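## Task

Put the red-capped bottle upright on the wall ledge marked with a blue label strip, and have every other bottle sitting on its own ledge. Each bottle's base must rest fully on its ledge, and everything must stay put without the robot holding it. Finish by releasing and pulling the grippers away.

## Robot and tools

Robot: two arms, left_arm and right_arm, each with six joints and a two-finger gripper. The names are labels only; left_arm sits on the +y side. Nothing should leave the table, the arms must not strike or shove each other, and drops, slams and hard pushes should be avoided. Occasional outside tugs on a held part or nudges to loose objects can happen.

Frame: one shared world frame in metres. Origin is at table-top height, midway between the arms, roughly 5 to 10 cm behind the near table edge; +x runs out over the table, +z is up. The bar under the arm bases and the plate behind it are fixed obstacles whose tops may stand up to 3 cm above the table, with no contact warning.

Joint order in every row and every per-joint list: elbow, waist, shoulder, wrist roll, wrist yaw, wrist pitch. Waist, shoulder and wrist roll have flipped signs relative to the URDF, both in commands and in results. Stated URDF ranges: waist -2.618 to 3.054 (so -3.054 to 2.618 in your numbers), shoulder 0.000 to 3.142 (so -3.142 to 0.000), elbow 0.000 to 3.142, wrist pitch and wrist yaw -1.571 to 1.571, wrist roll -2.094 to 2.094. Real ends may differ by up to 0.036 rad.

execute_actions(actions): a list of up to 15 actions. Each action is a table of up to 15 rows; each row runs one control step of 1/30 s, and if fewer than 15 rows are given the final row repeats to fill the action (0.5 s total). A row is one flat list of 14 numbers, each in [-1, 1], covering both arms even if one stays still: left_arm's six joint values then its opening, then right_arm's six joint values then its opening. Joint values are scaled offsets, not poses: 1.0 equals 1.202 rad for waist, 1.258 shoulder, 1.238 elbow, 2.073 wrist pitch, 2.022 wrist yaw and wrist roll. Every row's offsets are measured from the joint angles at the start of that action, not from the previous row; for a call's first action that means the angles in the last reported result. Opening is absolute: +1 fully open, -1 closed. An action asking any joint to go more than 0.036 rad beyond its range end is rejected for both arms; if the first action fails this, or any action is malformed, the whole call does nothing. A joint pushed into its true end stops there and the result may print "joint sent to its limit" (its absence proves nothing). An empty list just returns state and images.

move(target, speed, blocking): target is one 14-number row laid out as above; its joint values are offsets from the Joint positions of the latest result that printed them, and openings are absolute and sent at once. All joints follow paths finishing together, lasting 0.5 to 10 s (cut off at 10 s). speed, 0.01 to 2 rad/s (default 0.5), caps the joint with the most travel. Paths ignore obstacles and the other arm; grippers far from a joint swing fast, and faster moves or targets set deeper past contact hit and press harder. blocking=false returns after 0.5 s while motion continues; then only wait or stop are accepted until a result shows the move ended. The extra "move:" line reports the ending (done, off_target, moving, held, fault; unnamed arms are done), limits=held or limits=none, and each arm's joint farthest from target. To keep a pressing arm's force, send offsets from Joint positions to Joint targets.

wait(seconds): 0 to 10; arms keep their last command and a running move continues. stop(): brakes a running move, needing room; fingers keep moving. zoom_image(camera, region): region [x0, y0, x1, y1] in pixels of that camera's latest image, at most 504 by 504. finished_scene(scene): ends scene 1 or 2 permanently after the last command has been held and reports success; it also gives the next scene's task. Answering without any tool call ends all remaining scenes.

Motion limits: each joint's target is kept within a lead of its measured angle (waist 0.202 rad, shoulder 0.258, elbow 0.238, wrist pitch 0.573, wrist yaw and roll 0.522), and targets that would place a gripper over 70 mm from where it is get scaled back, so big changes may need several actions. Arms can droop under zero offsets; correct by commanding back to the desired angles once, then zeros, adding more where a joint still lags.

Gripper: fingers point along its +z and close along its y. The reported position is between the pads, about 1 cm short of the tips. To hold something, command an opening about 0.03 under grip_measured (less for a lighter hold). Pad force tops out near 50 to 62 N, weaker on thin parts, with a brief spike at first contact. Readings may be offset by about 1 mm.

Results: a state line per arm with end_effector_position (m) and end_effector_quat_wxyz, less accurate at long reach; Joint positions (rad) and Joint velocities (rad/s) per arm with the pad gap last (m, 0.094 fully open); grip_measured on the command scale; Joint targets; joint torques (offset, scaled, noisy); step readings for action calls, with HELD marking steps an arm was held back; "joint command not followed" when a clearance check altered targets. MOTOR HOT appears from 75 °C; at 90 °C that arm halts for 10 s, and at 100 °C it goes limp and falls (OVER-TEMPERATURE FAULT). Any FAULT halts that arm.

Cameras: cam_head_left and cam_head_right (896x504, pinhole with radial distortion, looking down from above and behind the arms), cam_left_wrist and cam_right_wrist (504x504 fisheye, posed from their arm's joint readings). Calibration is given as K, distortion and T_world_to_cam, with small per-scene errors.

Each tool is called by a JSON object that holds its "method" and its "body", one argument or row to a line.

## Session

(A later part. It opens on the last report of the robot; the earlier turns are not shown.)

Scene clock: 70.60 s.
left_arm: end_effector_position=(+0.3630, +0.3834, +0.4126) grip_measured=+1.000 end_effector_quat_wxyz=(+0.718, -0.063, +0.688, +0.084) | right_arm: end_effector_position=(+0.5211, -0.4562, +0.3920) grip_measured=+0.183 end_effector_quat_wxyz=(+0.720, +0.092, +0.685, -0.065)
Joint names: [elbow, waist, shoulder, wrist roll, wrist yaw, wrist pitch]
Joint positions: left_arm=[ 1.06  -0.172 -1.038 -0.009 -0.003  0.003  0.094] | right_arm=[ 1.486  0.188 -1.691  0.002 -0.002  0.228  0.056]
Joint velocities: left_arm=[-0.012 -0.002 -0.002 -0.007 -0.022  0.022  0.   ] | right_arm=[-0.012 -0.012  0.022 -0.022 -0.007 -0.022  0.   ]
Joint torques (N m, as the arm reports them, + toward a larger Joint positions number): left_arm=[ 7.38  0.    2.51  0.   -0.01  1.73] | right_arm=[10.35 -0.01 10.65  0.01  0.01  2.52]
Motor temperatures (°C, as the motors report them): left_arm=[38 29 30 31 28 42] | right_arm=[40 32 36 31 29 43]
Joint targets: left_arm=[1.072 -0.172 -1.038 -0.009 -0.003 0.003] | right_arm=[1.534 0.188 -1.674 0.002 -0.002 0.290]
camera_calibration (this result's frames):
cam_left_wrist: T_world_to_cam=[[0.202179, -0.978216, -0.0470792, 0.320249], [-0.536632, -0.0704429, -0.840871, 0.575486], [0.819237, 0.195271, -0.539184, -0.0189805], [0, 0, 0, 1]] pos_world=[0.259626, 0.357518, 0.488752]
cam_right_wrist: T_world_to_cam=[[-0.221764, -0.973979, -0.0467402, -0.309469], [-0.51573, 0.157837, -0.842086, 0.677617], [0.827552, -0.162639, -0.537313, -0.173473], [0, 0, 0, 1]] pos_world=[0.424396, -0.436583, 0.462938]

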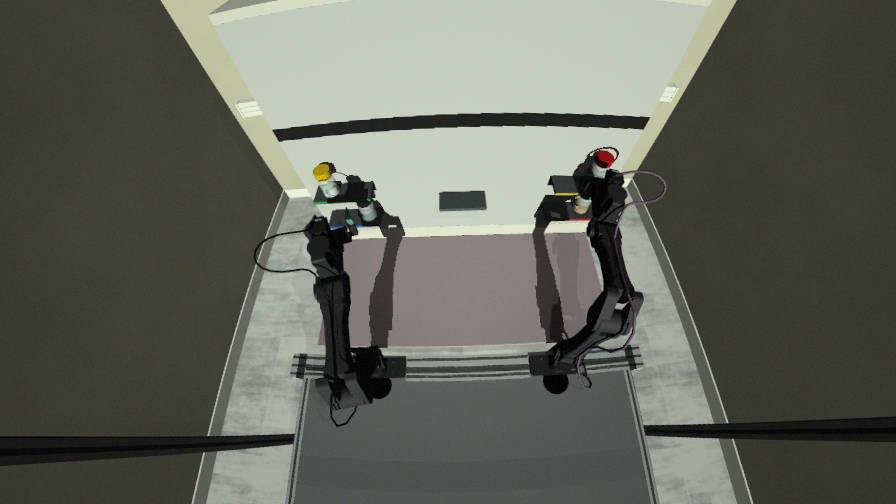

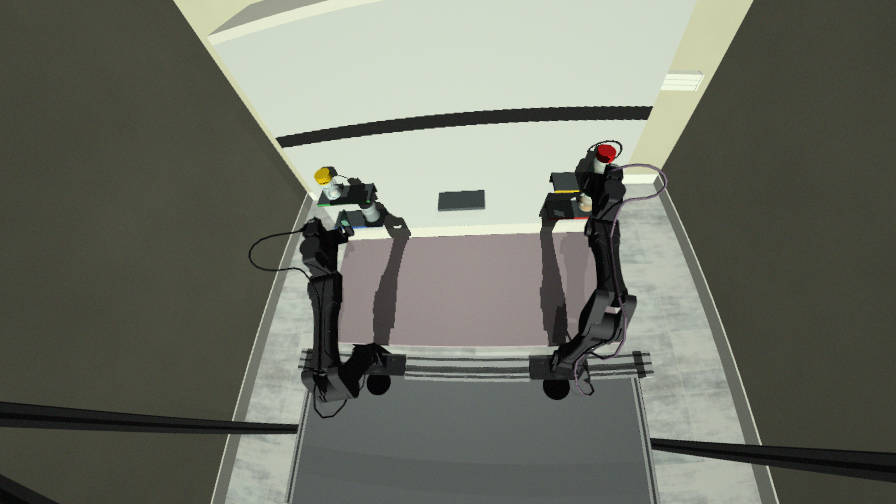

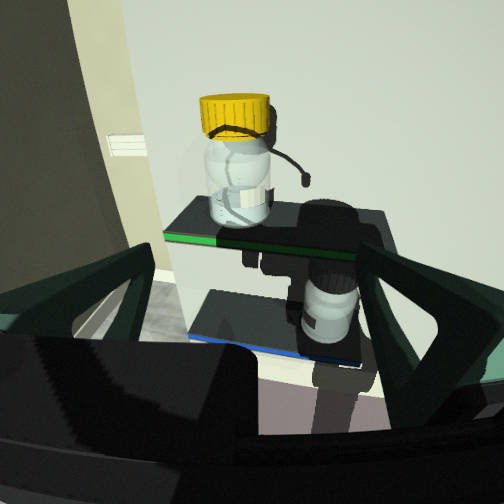

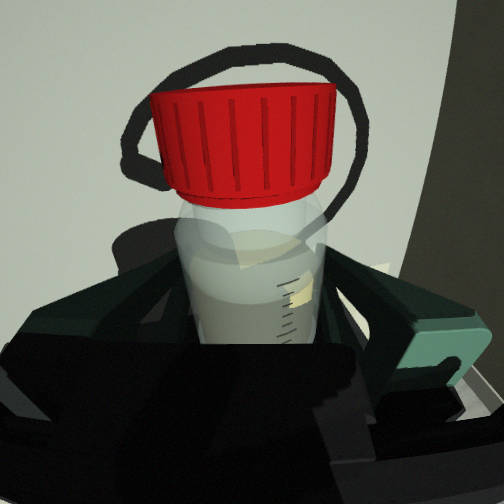

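{"method": "execute_actions", "body": {
  "actions": [
    [[0.01,0,0,0,0,0,1, 0.04,0,0.02,0,0,0.03,0.15],[0.01,0,0,0,0,0,1, 0.04,0,0.035,0,0,0.029,0.15],[0.01,0,0,0,0,0,1, 0.04,0,0.05,0,0,0.028,0.15],[0.01,0,0,0,0,0,1, 0.04,0,0.065,0,0,0.027,0.15],[0.01,0,0,0,0,0,1, 0.038,0,0.08,0,0,0.025,0.15],[0.01,0,0,0,0,0,1, 0.036,0,0.095,0,0,0.023,0.15],[0.01,0,0,0,0,0,1, 0.034,0,0.11,0,0,0.02,0.15],[0.01,0,0,0,0,0,1, 0.03,0,0.125,0,0,0.017,0.15],[0.01,0,0,0,0,0,1, 0.025,0,0.14,0,0,0.013,0.15],[0.01,0,0,0,0,0,1, 0.02,0,0.155,0,0,0.01,0.15]]
  ]
}}

{"method": "move", "body": {
  "target": [0,0,0,0,0,0,1, -0.15,0,0.27,0,0,-0.075,0.15],
  "speed": 0.4
}}

Scene clock: 83.50 s.
left_arm: end_effector_position=(+0.3630, +0.3834, +0.4126) grip_measured=+1.000 end_effector_quat_wxyz=(+0.718, -0.063, +0.688, +0.084) | right_arm: end_effector_position=(+0.4679, -0.4476, +0.4664) grip_measured=+0.183 end_effector_quat_wxyz=(+0.763, +0.087, +0.637, -0.071)
Joint names: [elbow, waist, shoulder, wrist roll, wrist yaw, wrist pitch]
Joint positions: left_arm=[ 1.06  -0.172 -1.038 -0.009 -0.003  0.003  0.094] | right_arm=[ 1.486  0.188 -1.523  0.002 -0.002  0.19   0.056]
Joint velocities: left_arm=[-0.012 -0.002  0.012  0.066 -0.007  0.022  0.   ] | right_arm=[-0.017  0.012  0.33  -0.022 -0.051  0.212 -0.   ]
Joint torques (N m, as the arm reports them, + toward a larger Joint positions number): left_arm=[ 7.38  0.01  2.52  0.   -0.01  1.73] | right_arm=[ 8.2  -0.04  7.68  0.01  0.02  2.19]
Motor temperatures (°C, as the motors report them): left_arm=[38 29 30 31 28 42] | right_arm=[41 32 37 31 29 44]
Joint targets: left_arm=[1.072 -0.172 -1.038 -0.009 -0.003 0.003] | right_arm=[1.511 0.188 -1.496 0.002 -0.002 0.249]
Step readings (joint positions):
0: left_arm=[1.060 -0.172 -1.038 -0.009 -0.003 0.003] | right_arm=[1.486 0.188 -1.691 0.002 -0.002 0.228]
1: left_arm=[1.060 -0.172 -1.038 -0.009 -0.003 0.003] | right_arm=[1.486 0.188 -1.691 0.002 -0.002 0.228]
2: left_arm=[1.060 -0.172 -1.038 -0.009 -0.003 0.003] | right_arm=[1.486 0.188 -1.691 0.002 -0.002 0.228]
4: left_arm=[1.060 -0.172 -1.038 -0.009 -0.003 0.003] | right_arm=[1.486 0.188 -1.685 0.002 -0.002 0.221]
8: left_arm=[1.060 -0.172 -1.038 -0.009 -0.003 0.003] | right_arm=[1.486 0.188 -1.642 0.002 -0.002 0.194]
15: Joint positions above
camera_calibration (this result's frames):
cam_left_wrist: T_world_to_cam=[[0.202179, -0.978216, -0.0470792, 0.320249], [-0.536632, -0.0704429, -0.840871, 0.575486], [0.819237, 0.195271, -0.539184, -0.0189805], [0, 0, 0, 1]] pos_world=[0.259626, 0.357518, 0.488752]
cam_right_wrist: T_world_to_cam=[[-0.221642, -0.974002, -0.0468538, -0.309467], [-0.404353, 0.135524, -0.904506, 0.678559], [0.887341, -0.181531, -0.423879, -0.177424], [0, 0, 0, 1]] pos_world=[0.363223, -0.42559, 0.524055]

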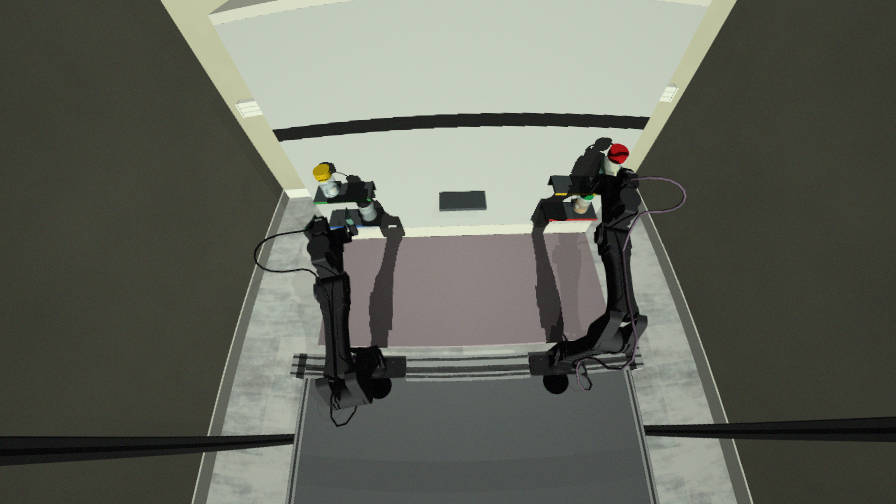

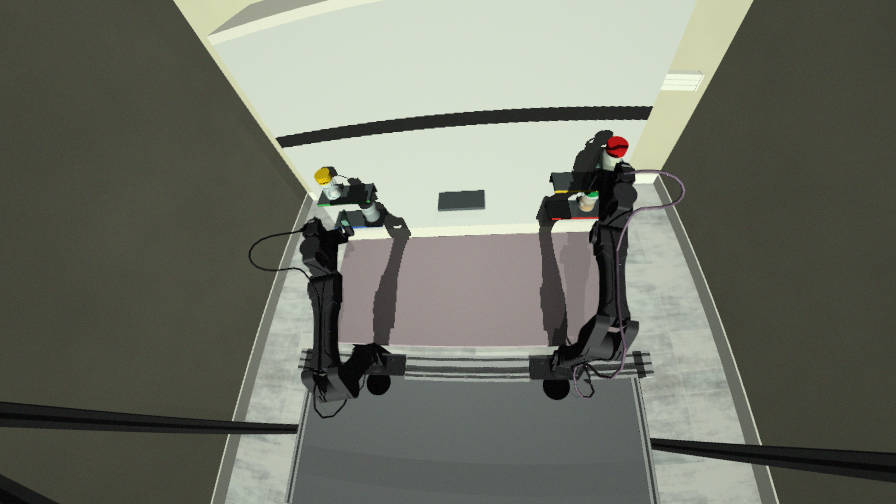

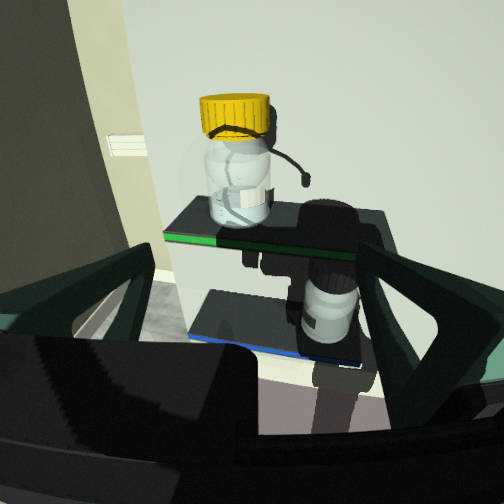

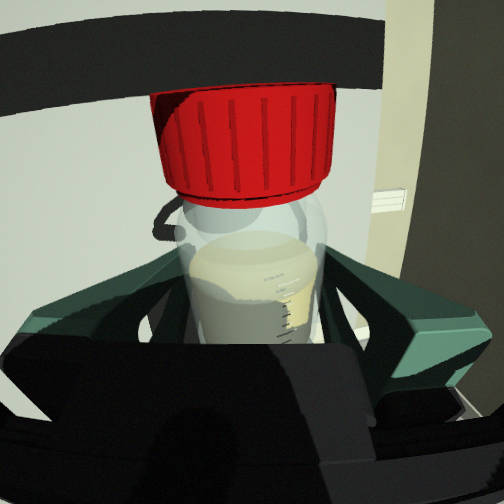

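Scene clock: 85.00 s.
left_arm: end_effector_position=(+0.3630, +0.3834, +0.4126) grip_measured=+1.000 end_effector_quat_wxyz=(+0.718, -0.063, +0.688, +0.084) | right_arm: end_effector_position=(+0.3842, -0.4281, +0.4550) grip_measured=+0.183 end_effector_quat_wxyz=(+0.733, +0.091, +0.671, -0.067)
Joint names: [elbow, waist, shoulder, wrist roll, wrist yaw, wrist pitch]
Joint positions: left_arm=[ 1.06  -0.172 -1.038 -0.009 -0.003  0.003  0.094] | right_arm=[ 1.296  0.188 -1.21   0.002 -0.002 -0.024  0.056]
Joint velocities: left_arm=[ 0.002  0.012  0.007  0.022  0.022 -0.066  0.   ] | right_arm=[ 0.017  0.007  0.017 -0.081 -0.007 -0.007 -0.   ]
Joint torques (N m, as the arm reports them, + toward a larger Joint positions number): left_arm=[ 6.53  0.01  2.51  0.   -0.01  1.73] | right_arm=[6.42 0.04 6.34 0.   0.02 2.51]
Motor temperatures (°C, as the motors report them): left_arm=[38 29 30 31 28 42] | right_arm=[41 32 37 31 29 45]
Joint targets: left_arm=[1.060 -0.172 -1.038 -0.009 -0.003 0.003] | right_arm=[1.301 0.188 -1.183 0.002 -0.002 0.035]
move: off_target (right_arm); limits=none; left_arm: farthest joint: the waist, 0.000 radians from its target (0.000 radians at the start); right_arm: farthest joint: the wrist pitch, 0.058 radians from its target (0.156 radians at the start)
camera_calibration (this result's frames):
cam_left_wrist: T_world_to_cam=[[0.202179, -0.978216, -0.0470792, 0.320249], [-0.536632, -0.0704429, -0.840871, 0.575486], [0.819237, 0.195271, -0.539184, -0.0189805], [0, 0, 0, 1]] pos_world=[0.259626, 0.357518, 0.488752]
cam_right_wrist: T_world_to_cam=[[-0.22173, -0.973986, -0.0467753, -0.309543], [-0.483791, 0.151532, -0.861965, 0.649732], [0.84663, -0.168494, -0.504805, -0.0464379], [0, 0, 0, 1]] pos_world=[0.285015, -0.40777, 0.522126]

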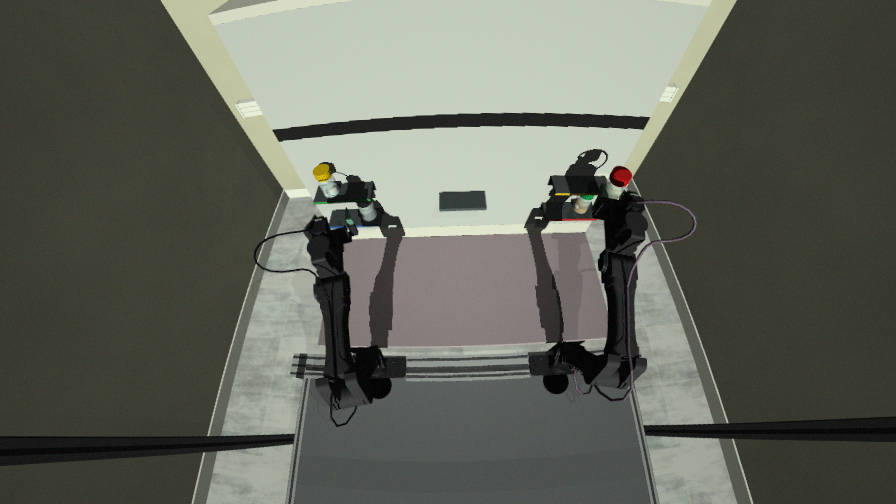

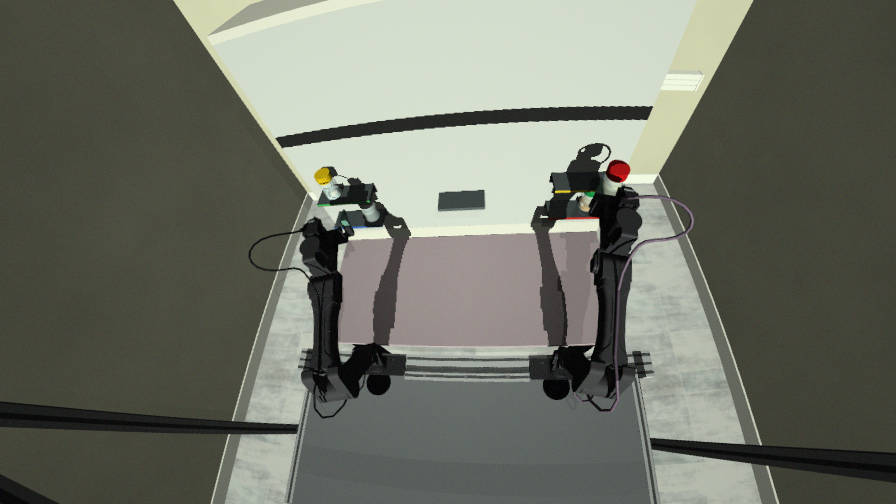

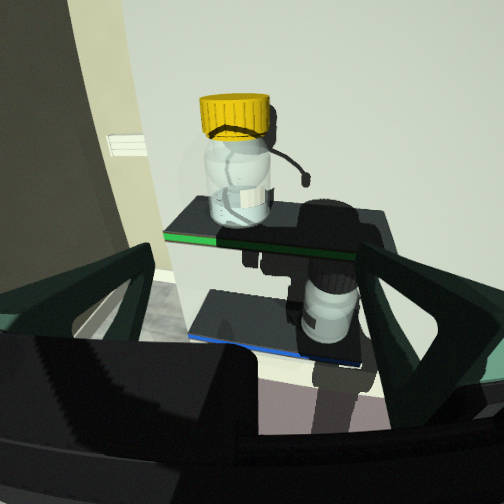

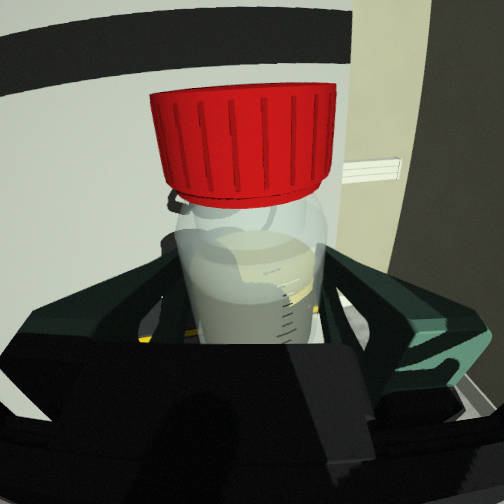

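{"method": "move", "body": {
  "target": [0.01,0,0,0,0,0,1, 0.02,-0.672,0.03,0,0,0.022,0.15],
  "speed": 0.5
}}

Scene clock: 90.50 s.
left_arm: end_effector_position=(+0.3630, +0.3834, +0.4126) grip_measured=+1.000 end_effector_quat_wxyz=(+0.718, -0.063, +0.688, +0.084) | right_arm: end_effector_position=(+0.3275, -0.1099, +0.4543) grip_measured=+0.183 end_effector_quat_wxyz=(+0.700, -0.190, +0.654, +0.214)
Joint names: [elbow, waist, shoulder, wrist roll, wrist yaw, wrist pitch]
Joint positions: left_arm=[ 1.06  -0.172 -1.038 -0.009 -0.003  0.003  0.094] | right_arm=[ 1.287 -0.613 -1.21   0.002 -0.003 -0.054  0.056]
Joint velocities: left_arm=[-0.012  0.012  0.007  0.066 -0.037 -0.022  0.   ] | right_arm=[ 0.002  0.007 -0.002  0.007 -0.007  0.051  0.001]
Joint torques (N m, as the arm reports them, + toward a larger Joint positions number): left_arm=[ 7.38  0.    2.51 -0.01 -0.01  1.73] | right_arm=[ 8.8  -0.58  7.5   0.01  0.07  2.71]
Motor temperatures (°C, as the motors report them): left_arm=[38 29 30 31 28 43] | right_arm=[41 32 36 31 29 45]
Joint targets: left_arm=[1.072 -0.172 -1.038 -0.009 -0.003 0.003] | right_arm=[1.321 -0.620 -1.172 0.002 -0.002 0.022]
move: off_target (right_arm); limits=none; left_arm: farthest joint: the elbow, 0.013 radians from its target (0.013 radians at the start); right_arm: farthest joint: the wrist pitch, 0.076 radians from its target (0.046 radians at the start)
camera_calibration (this result's frames):
cam_left_wrist: T_world_to_cam=[[0.202179, -0.978216, -0.0470792, 0.320249], [-0.536632, -0.0704429, -0.840871, 0.575486], [0.819237, 0.195271, -0.539184, -0.0189805], [0, 0, 0, 1]] pos_world=[0.259626, 0.357518, 0.488752]
cam_right_wrist: T_world_to_cam=[[0.545556, -0.837894, -0.0173768, -0.261887], [-0.440628, -0.269134, -0.856396, 0.510538], [0.712892, 0.474868, -0.516028, 0.174446], [0, 0, 0, 1]] pos_world=[0.24347, -0.16487, 0.522691]

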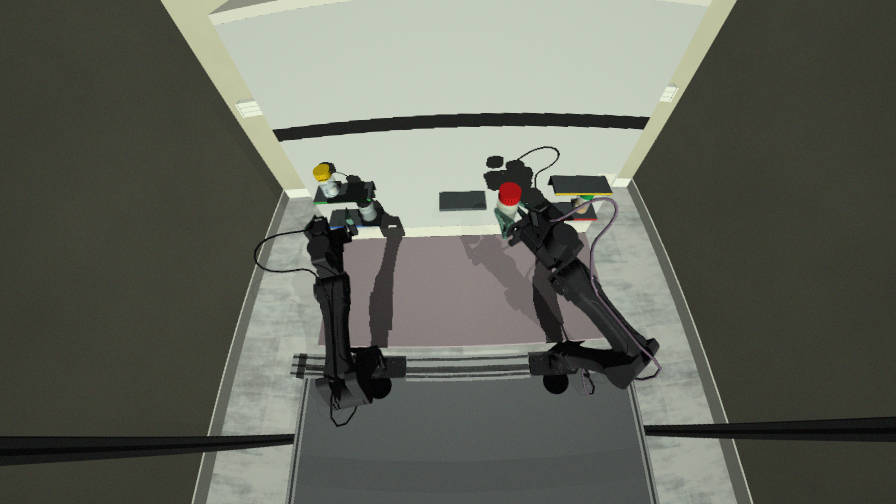

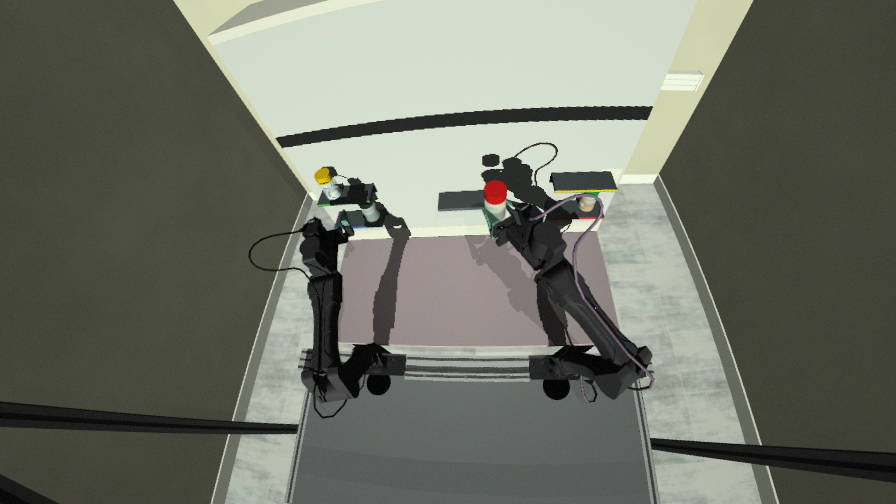

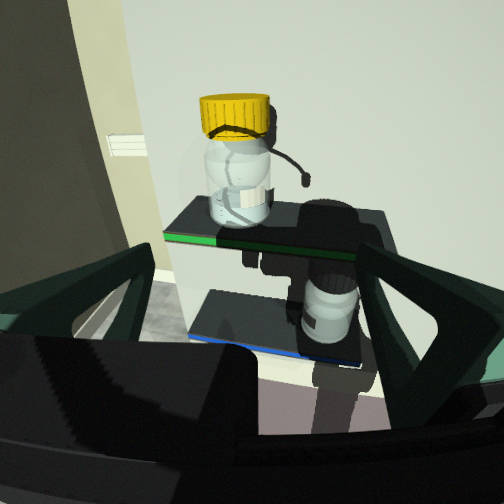

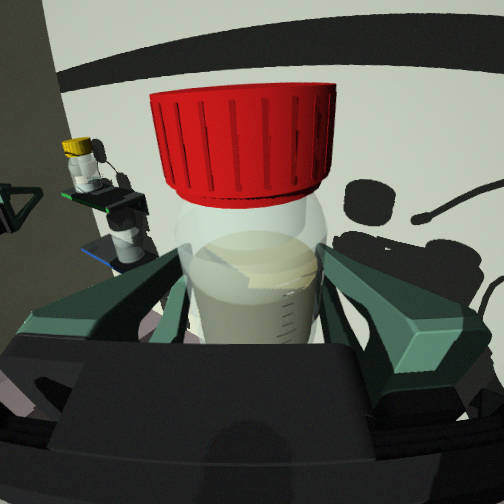

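{"method": "zoom_image", "body": {
  "camera": "cam_head_left",
  "region": [400,160,560,250]
}}

Region (400, 160, 560, 250) of cam_head_left's 896x504 image, scaled by 3.150, with more detail than that image has; it fills the top 284 rows of this view, and the rest is white.

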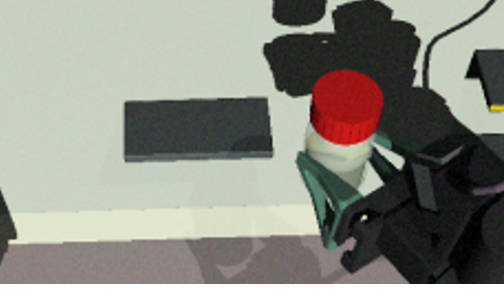

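{"method": "move", "body": {
  "target": [0.01,0,0,0,0,0,1, 0.277,0,-0.52,0,0,0.212,0.15],
  "speed": 0.4
}}

Scene clock: 110.37 s.
left_arm: end_effector_position=(+0.3630, +0.3834, +0.4126) grip_measured=+1.000 end_effector_quat_wxyz=(+0.718, -0.063, +0.688, +0.084) | right_arm: end_effector_position=(+0.4880, -0.0035, +0.3634) grip_measured=+0.183 end_effector_quat_wxyz=(+0.691, -0.193, +0.664, +0.211)
Joint names: [elbow, waist, shoulder, wrist roll, wrist yaw, wrist pitch]
Joint positions: left_arm=[ 1.06  -0.172 -1.038 -0.009 -0.003  0.003  0.094] | right_arm=[ 1.577 -0.613 -1.89   0.002 -0.003  0.309  0.056]
Joint velocities: left_arm=[ 0.002  0.022  0.002 -0.022  0.066 -0.022  0.   ] | right_arm=[-0.002  0.002  0.007  0.066 -0.022 -0.022 -0.   ]
Joint torques (N m, as the arm reports them, + toward a larger Joint positions number): left_arm=[ 7.4   0.01  2.52 -0.01 -0.01  1.73] | right_arm=[10.71 -0.01 13.53  0.02  0.03  2.71]
Motor temperatures (°C, as the motors report them): left_arm=[38 29 30 31 28 43] | right_arm=[41 32 36 31 29 47]
Joint targets: left_arm=[1.072 -0.172 -1.038 -0.009 -0.003 0.003] | right_arm=[1.630 -0.613 -1.864 0.002 -0.003 0.386]
move: off_target (right_arm); limits=none; left_arm: farthest joint: the elbow, 0.013 radians from its target (0.013 radians at the start); right_arm: farthest joint: the wrist pitch, 0.076 radians from its target (0.439 radians at the start)
camera_calibration (this result's frames):
cam_left_wrist: T_world_to_cam=[[0.202179, -0.978216, -0.0470792, 0.320249], [-0.536632, -0.0704429, -0.840871, 0.575486], [0.819237, 0.195271, -0.539184, -0.0189805], [0, 0, 0, 1]] pos_world=[0.259626, 0.357518, 0.488752]
cam_right_wrist: T_world_to_cam=[[0.545536, -0.837907, -0.0173724, -0.261929], [-0.45951, -0.28171, -0.842312, 0.536178], [0.700885, 0.467495, -0.53871, -0.0232888], [0, 0, 0, 1]] pos_world=[0.405594, -0.0575383, 0.434533]

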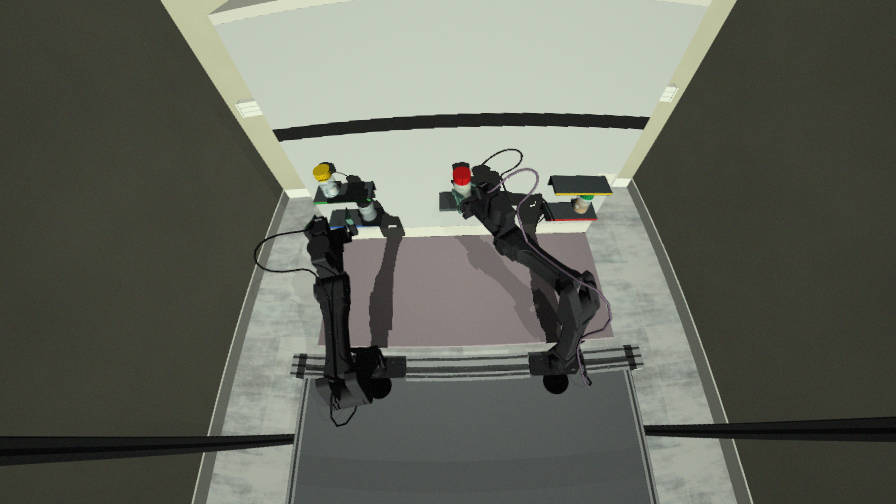

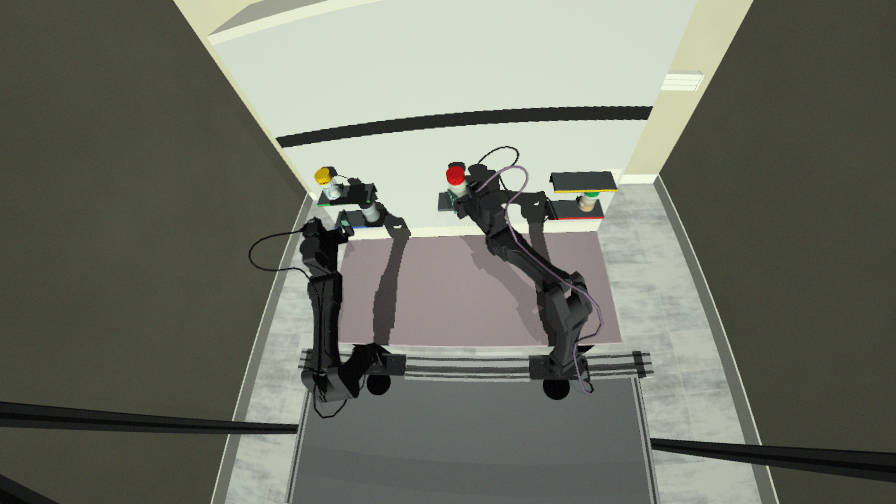

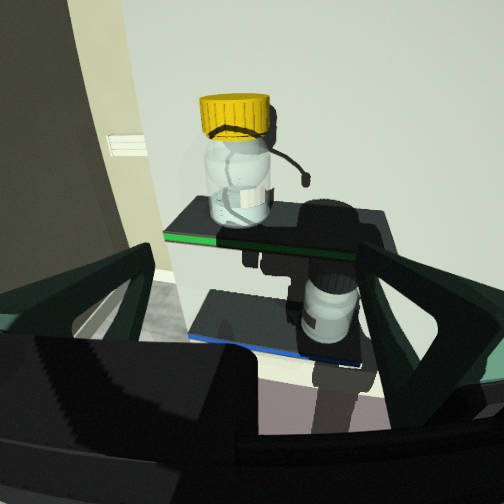

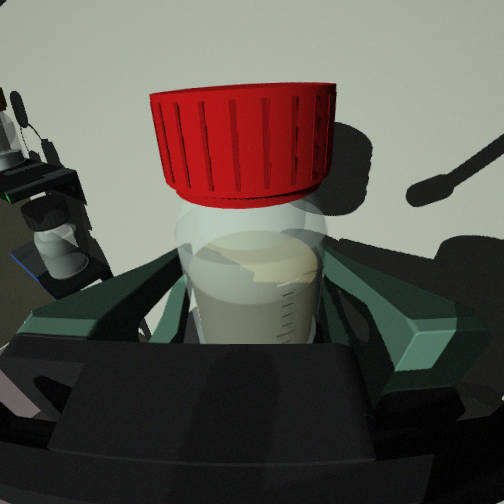

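{"method": "move", "body": {
  "target": [0.01,0,0,0,0,0,1, -0.086,0,0.015,0,0,0.087,0.15],
  "speed": 0.15
}}

{"method": "zoom_image", "body": {
  "camera": "cam_head_left",
  "region": [400,150,540,240]
}}

Scene clock: 118.00 s.
left_arm: end_effector_position=(+0.3630, +0.3834, +0.4126) grip_measured=+1.000 end_effector_quat_wxyz=(+0.718, -0.063, +0.688, +0.084) | right_arm: end_effector_position=(+0.4887, -0.0023, +0.3206) grip_measured=+0.183 end_effector_quat_wxyz=(+0.680, -0.196, +0.675, +0.208)
Joint names: [elbow, waist, shoulder, wrist roll, wrist yaw, wrist pitch]
Joint positions: left_arm=[ 1.06  -0.172 -1.038 -0.009 -0.003  0.003  0.094] | right_arm=[ 1.459 -0.613 -1.906  0.002 -0.003  0.412  0.056]
Joint velocities: left_arm=[ 0.002  0.007  0.027 -0.007 -0.037 -0.081  0.   ] | right_arm=[ 0.002  0.002 -0.002 -0.022 -0.051  0.007 -0.001]
Joint torques (N m, as the arm reports them, + toward a larger Joint positions number): left_arm=[ 7.39  0.    2.52  0.   -0.01  1.73] | right_arm=[ 7.24  0.03 14.58  0.01  0.01  2.75]
Motor temperatures (°C, as the motors report them): left_arm=[38 29 30 31 28 43] | right_arm=[42 32 38 31 29 47]
Joint targets: left_arm=[1.072 -0.172 -1.038 -0.009 -0.003 0.003] | right_arm=[1.470 -0.613 -1.871 0.002 -0.003 0.489]
move: off_target (right_arm); limits=none; left_arm: farthest joint: the elbow, 0.013 radians from its target (0.013 radians at the start); right_arm: farthest joint: the wrist pitch, 0.077 radians from its target (0.180 radians at the start)
camera_calibration (this result's frames):
cam_left_wrist: T_world_to_cam=[[0.202179, -0.978216, -0.0470792, 0.320249], [-0.536632, -0.0704429, -0.840871, 0.575486], [0.819237, 0.195271, -0.539184, -0.0189805], [0, 0, 0, 1]] pos_world=[0.259626, 0.357518, 0.488752]
cam_right_wrist: T_world_to_cam=[[0.545514, -0.837922, -0.0173664, -0.261957], [-0.481474, -0.296359, -0.824836, 0.505852], [0.686001, 0.45832, -0.565106, -0.0317352], [0, 0, 0, 1]] pos_world=[0.408226, -0.0550406, 0.394762]

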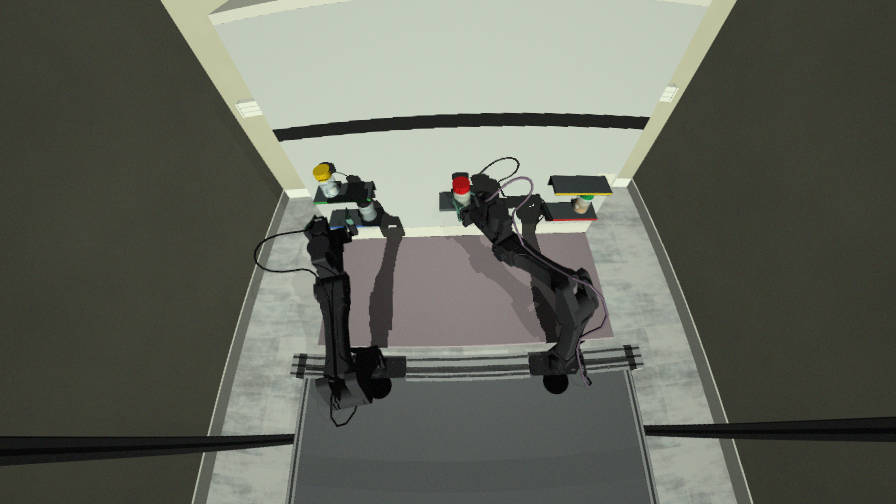

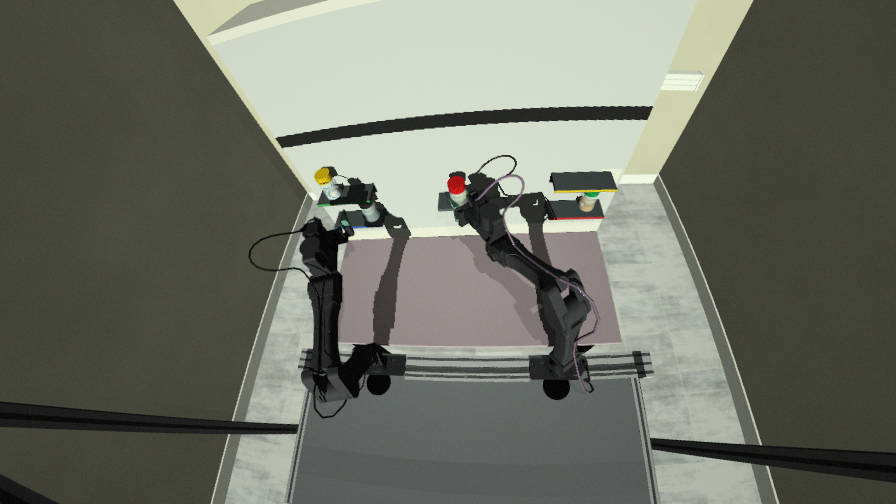

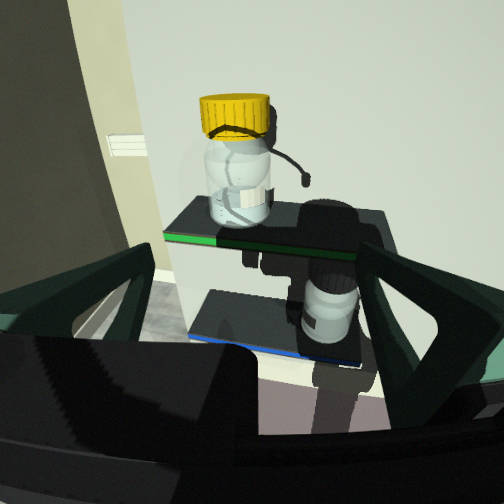

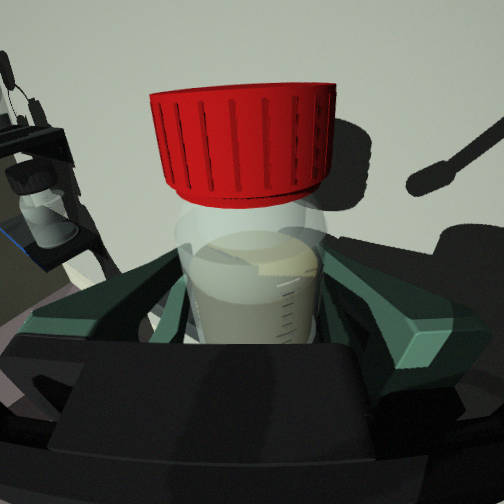

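Region (400, 150, 540, 240) of cam_head_left's 896x504 image, scaled by 3.600, with more detail than that image has; it fills the top 324 rows of this view, and the rest is white.

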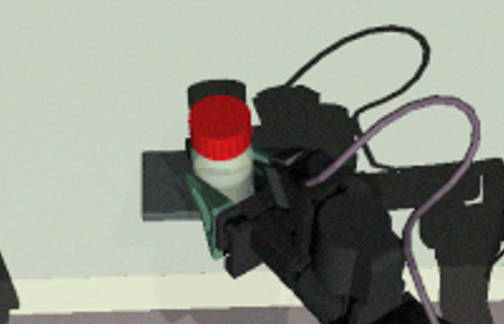

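{"method": "move", "body": {
  "target": [0.01,0,0,0,0,0,1, -0.03,0,0.028,0,0,0.075,0.15],
  "speed": 0.1
}}

Scene clock: 123.13 s.
left_arm: end_effector_position=(+0.3630, +0.3834, +0.4126) grip_measured=+1.000 end_effector_quat_wxyz=(+0.718, -0.063, +0.688, +0.084) | right_arm: end_effector_position=(+0.4872, -0.0031, +0.3161) grip_measured=+0.183 end_effector_quat_wxyz=(+0.691, -0.193, +0.664, +0.211)
Joint names: [elbow, waist, shoulder, wrist roll, wrist yaw, wrist pitch]
Joint positions: left_arm=[ 1.06  -0.172 -1.038 -0.009 -0.003  0.003  0.094] | right_arm=[ 1.412 -0.613 -1.909  0.002 -0.003  0.494  0.056]
Joint velocities: left_arm=[-0.002  0.002  0.007 -0.022  0.007  0.022  0.   ] | right_arm=[-0.007 -0.007  0.002  0.022  0.007 -0.051  0.001]
Joint torques (N m, as the arm reports them, + toward a larger Joint positions number): left_arm=[ 7.39  0.01  2.52  0.   -0.02  1.73] | right_arm=[ 6.94  0.03 14.81  0.02  0.03  2.7 ]
Motor temperatures (°C, as the motors report them): left_arm=[38 29 30 31 28 43] | right_arm=[41 32 40 31 29 47]
Joint targets: left_arm=[1.072 -0.172 -1.038 -0.009 -0.003 0.003] | right_arm=[1.422 -0.613 -1.871 0.003 -0.003 0.568]
move: off_target (right_arm); limits=none; left_arm: farthest joint: the elbow, 0.013 radians from its target (0.013 radians at the start); right_arm: farthest joint: the wrist pitch, 0.073 radians from its target (0.155 radians at the start)
camera_calibration (this result's frames):
cam_left_wrist: T_world_to_cam=[[0.202179, -0.978216, -0.0470792, 0.320249], [-0.536632, -0.0704429, -0.840871, 0.575486], [0.819237, 0.195271, -0.539184, -0.0189805], [0, 0, 0, 1]] pos_world=[0.259626, 0.357518, 0.488752]
cam_right_wrist: T_world_to_cam=[[0.545537, -0.837907, -0.0173726, -0.261971], [-0.458975, -0.281353, -0.842723, 0.495921], [0.701235, 0.46771, -0.538067, -0.0487629], [0, 0, 0, 1]] pos_world=[0.404725, -0.0571709, 0.387135]

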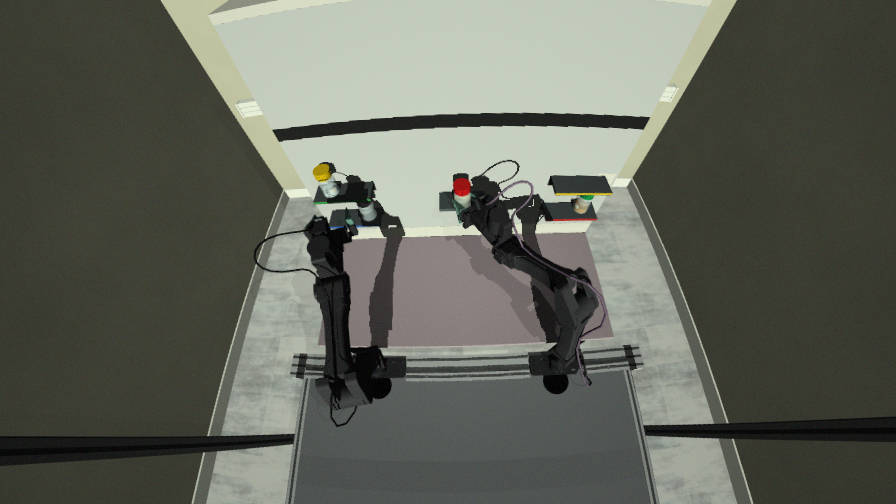

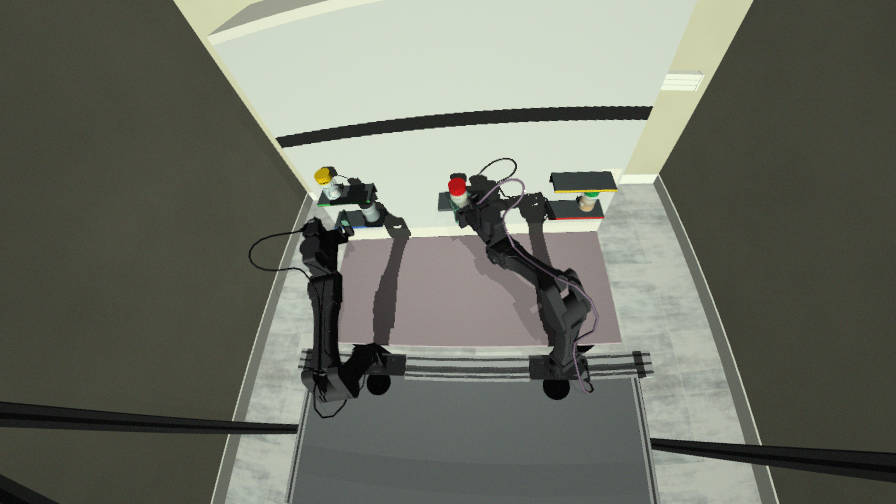

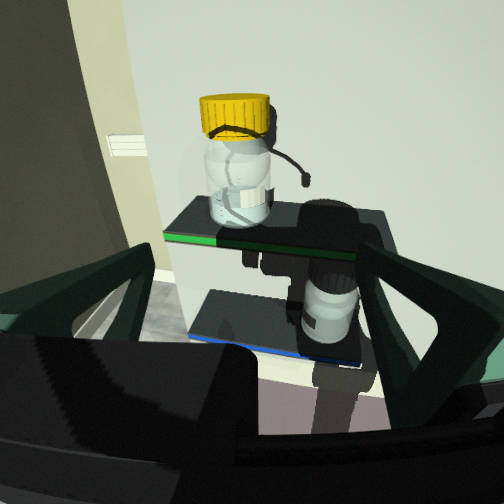

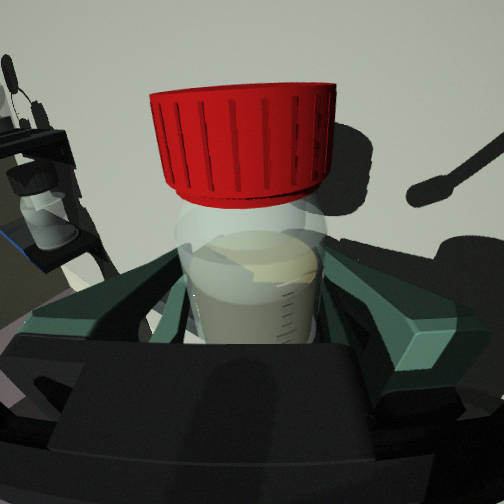

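{"method": "move", "body": {
  "target": [0.01,0,0,0,0,0,1, -0.028,0,0.03,0,0,0.053,0.15],
  "speed": 0.1
}}

Scene clock: 129.67 s.
left_arm: end_effector_position=(+0.3630, +0.3834, +0.4126) grip_measured=+1.000 end_effector_quat_wxyz=(+0.718, -0.063, +0.688, +0.084) | right_arm: end_effector_position=(+0.4853, -0.0044, +0.3153) grip_measured=+0.183 end_effector_quat_wxyz=(+0.702, -0.189, +0.652, +0.215)
Joint names: [elbow, waist, shoulder, wrist roll, wrist yaw, wrist pitch]
Joint positions: left_arm=[ 1.06  -0.172 -1.038 -0.009 -0.003  0.003  0.094] | right_arm=[ 1.377 -0.613 -1.91   0.002 -0.003  0.564  0.056]
Joint velocities: left_arm=[ 0.007  0.007  0.002 -0.066 -0.007 -0.022  0.   ] | right_arm=[-0.002 -0.017 -0.007  0.037 -0.051 -0.081  0.001]
Joint torques (N m, as the arm reports them, + toward a larger Joint positions number): left_arm=[ 7.38  0.    2.52  0.   -0.01  1.73] | right_arm=[ 6.23  0.03 14.82  0.01  0.02  2.34]
Motor temperatures (°C, as the motors report them): left_arm=[38 29 30 31 28 43] | right_arm=[41 32 41 31 29 47]
Joint targets: left_arm=[1.072 -0.172 -1.038 -0.009 -0.003 0.003] | right_arm=[1.378 -0.613 -1.872 0.002 -0.003 0.604]
move: off_target (right_arm); limits=none; left_arm: farthest joint: the elbow, 0.013 radians from its target (0.013 radians at the start); right_arm: farthest joint: the wrist pitch, 0.040 radians from its target (0.110 radians at the start)
camera_calibration (this result's frames):
cam_left_wrist: T_world_to_cam=[[0.202179, -0.978216, -0.0470792, 0.320249], [-0.536632, -0.0704429, -0.840871, 0.575486], [0.819237, 0.195271, -0.539184, -0.0189805], [0, 0, 0, 1]] pos_world=[0.259626, 0.357518, 0.488752]
cam_right_wrist: T_world_to_cam=[[0.545583, -0.837869, -0.0177582, -0.261872], [-0.43562, -0.265426, -0.860107, 0.488186], [0.715944, 0.476995, -0.509804, -0.0632959], [0, 0, 0, 1]] pos_world=[0.400853, -0.0596451, 0.382974]

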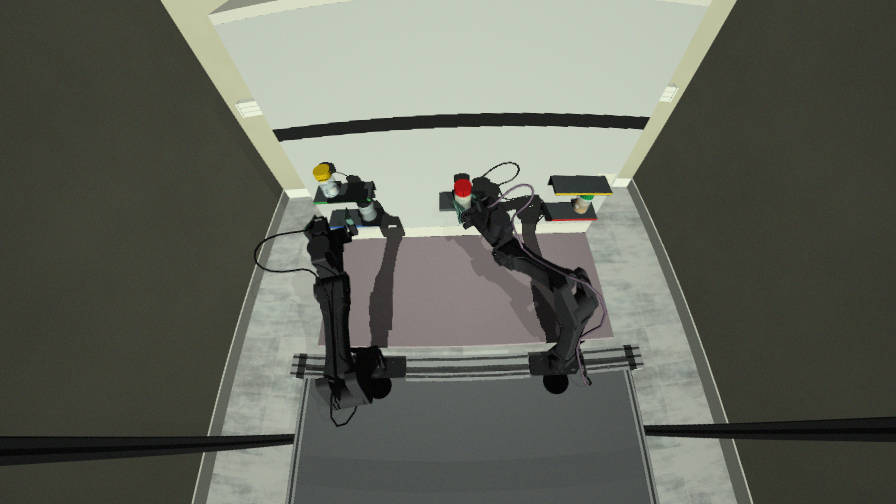

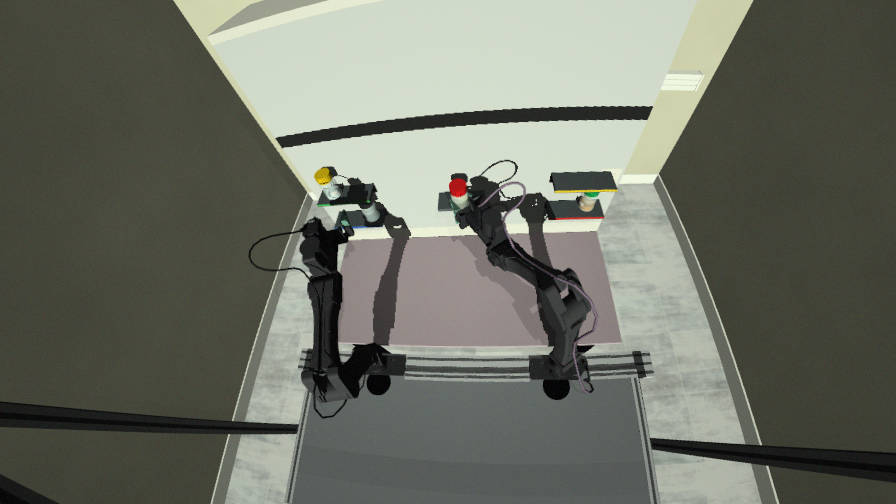

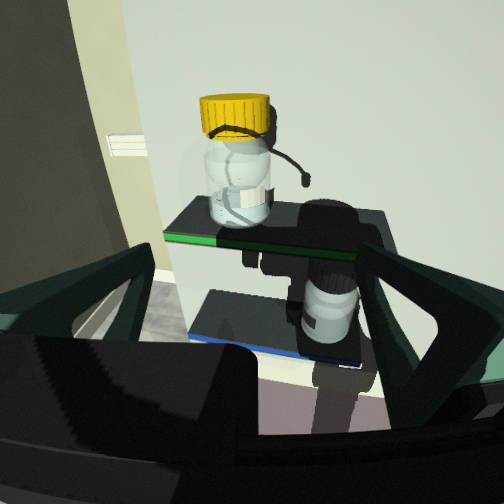

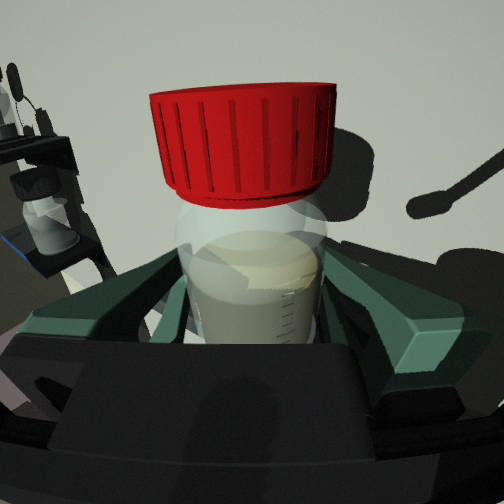

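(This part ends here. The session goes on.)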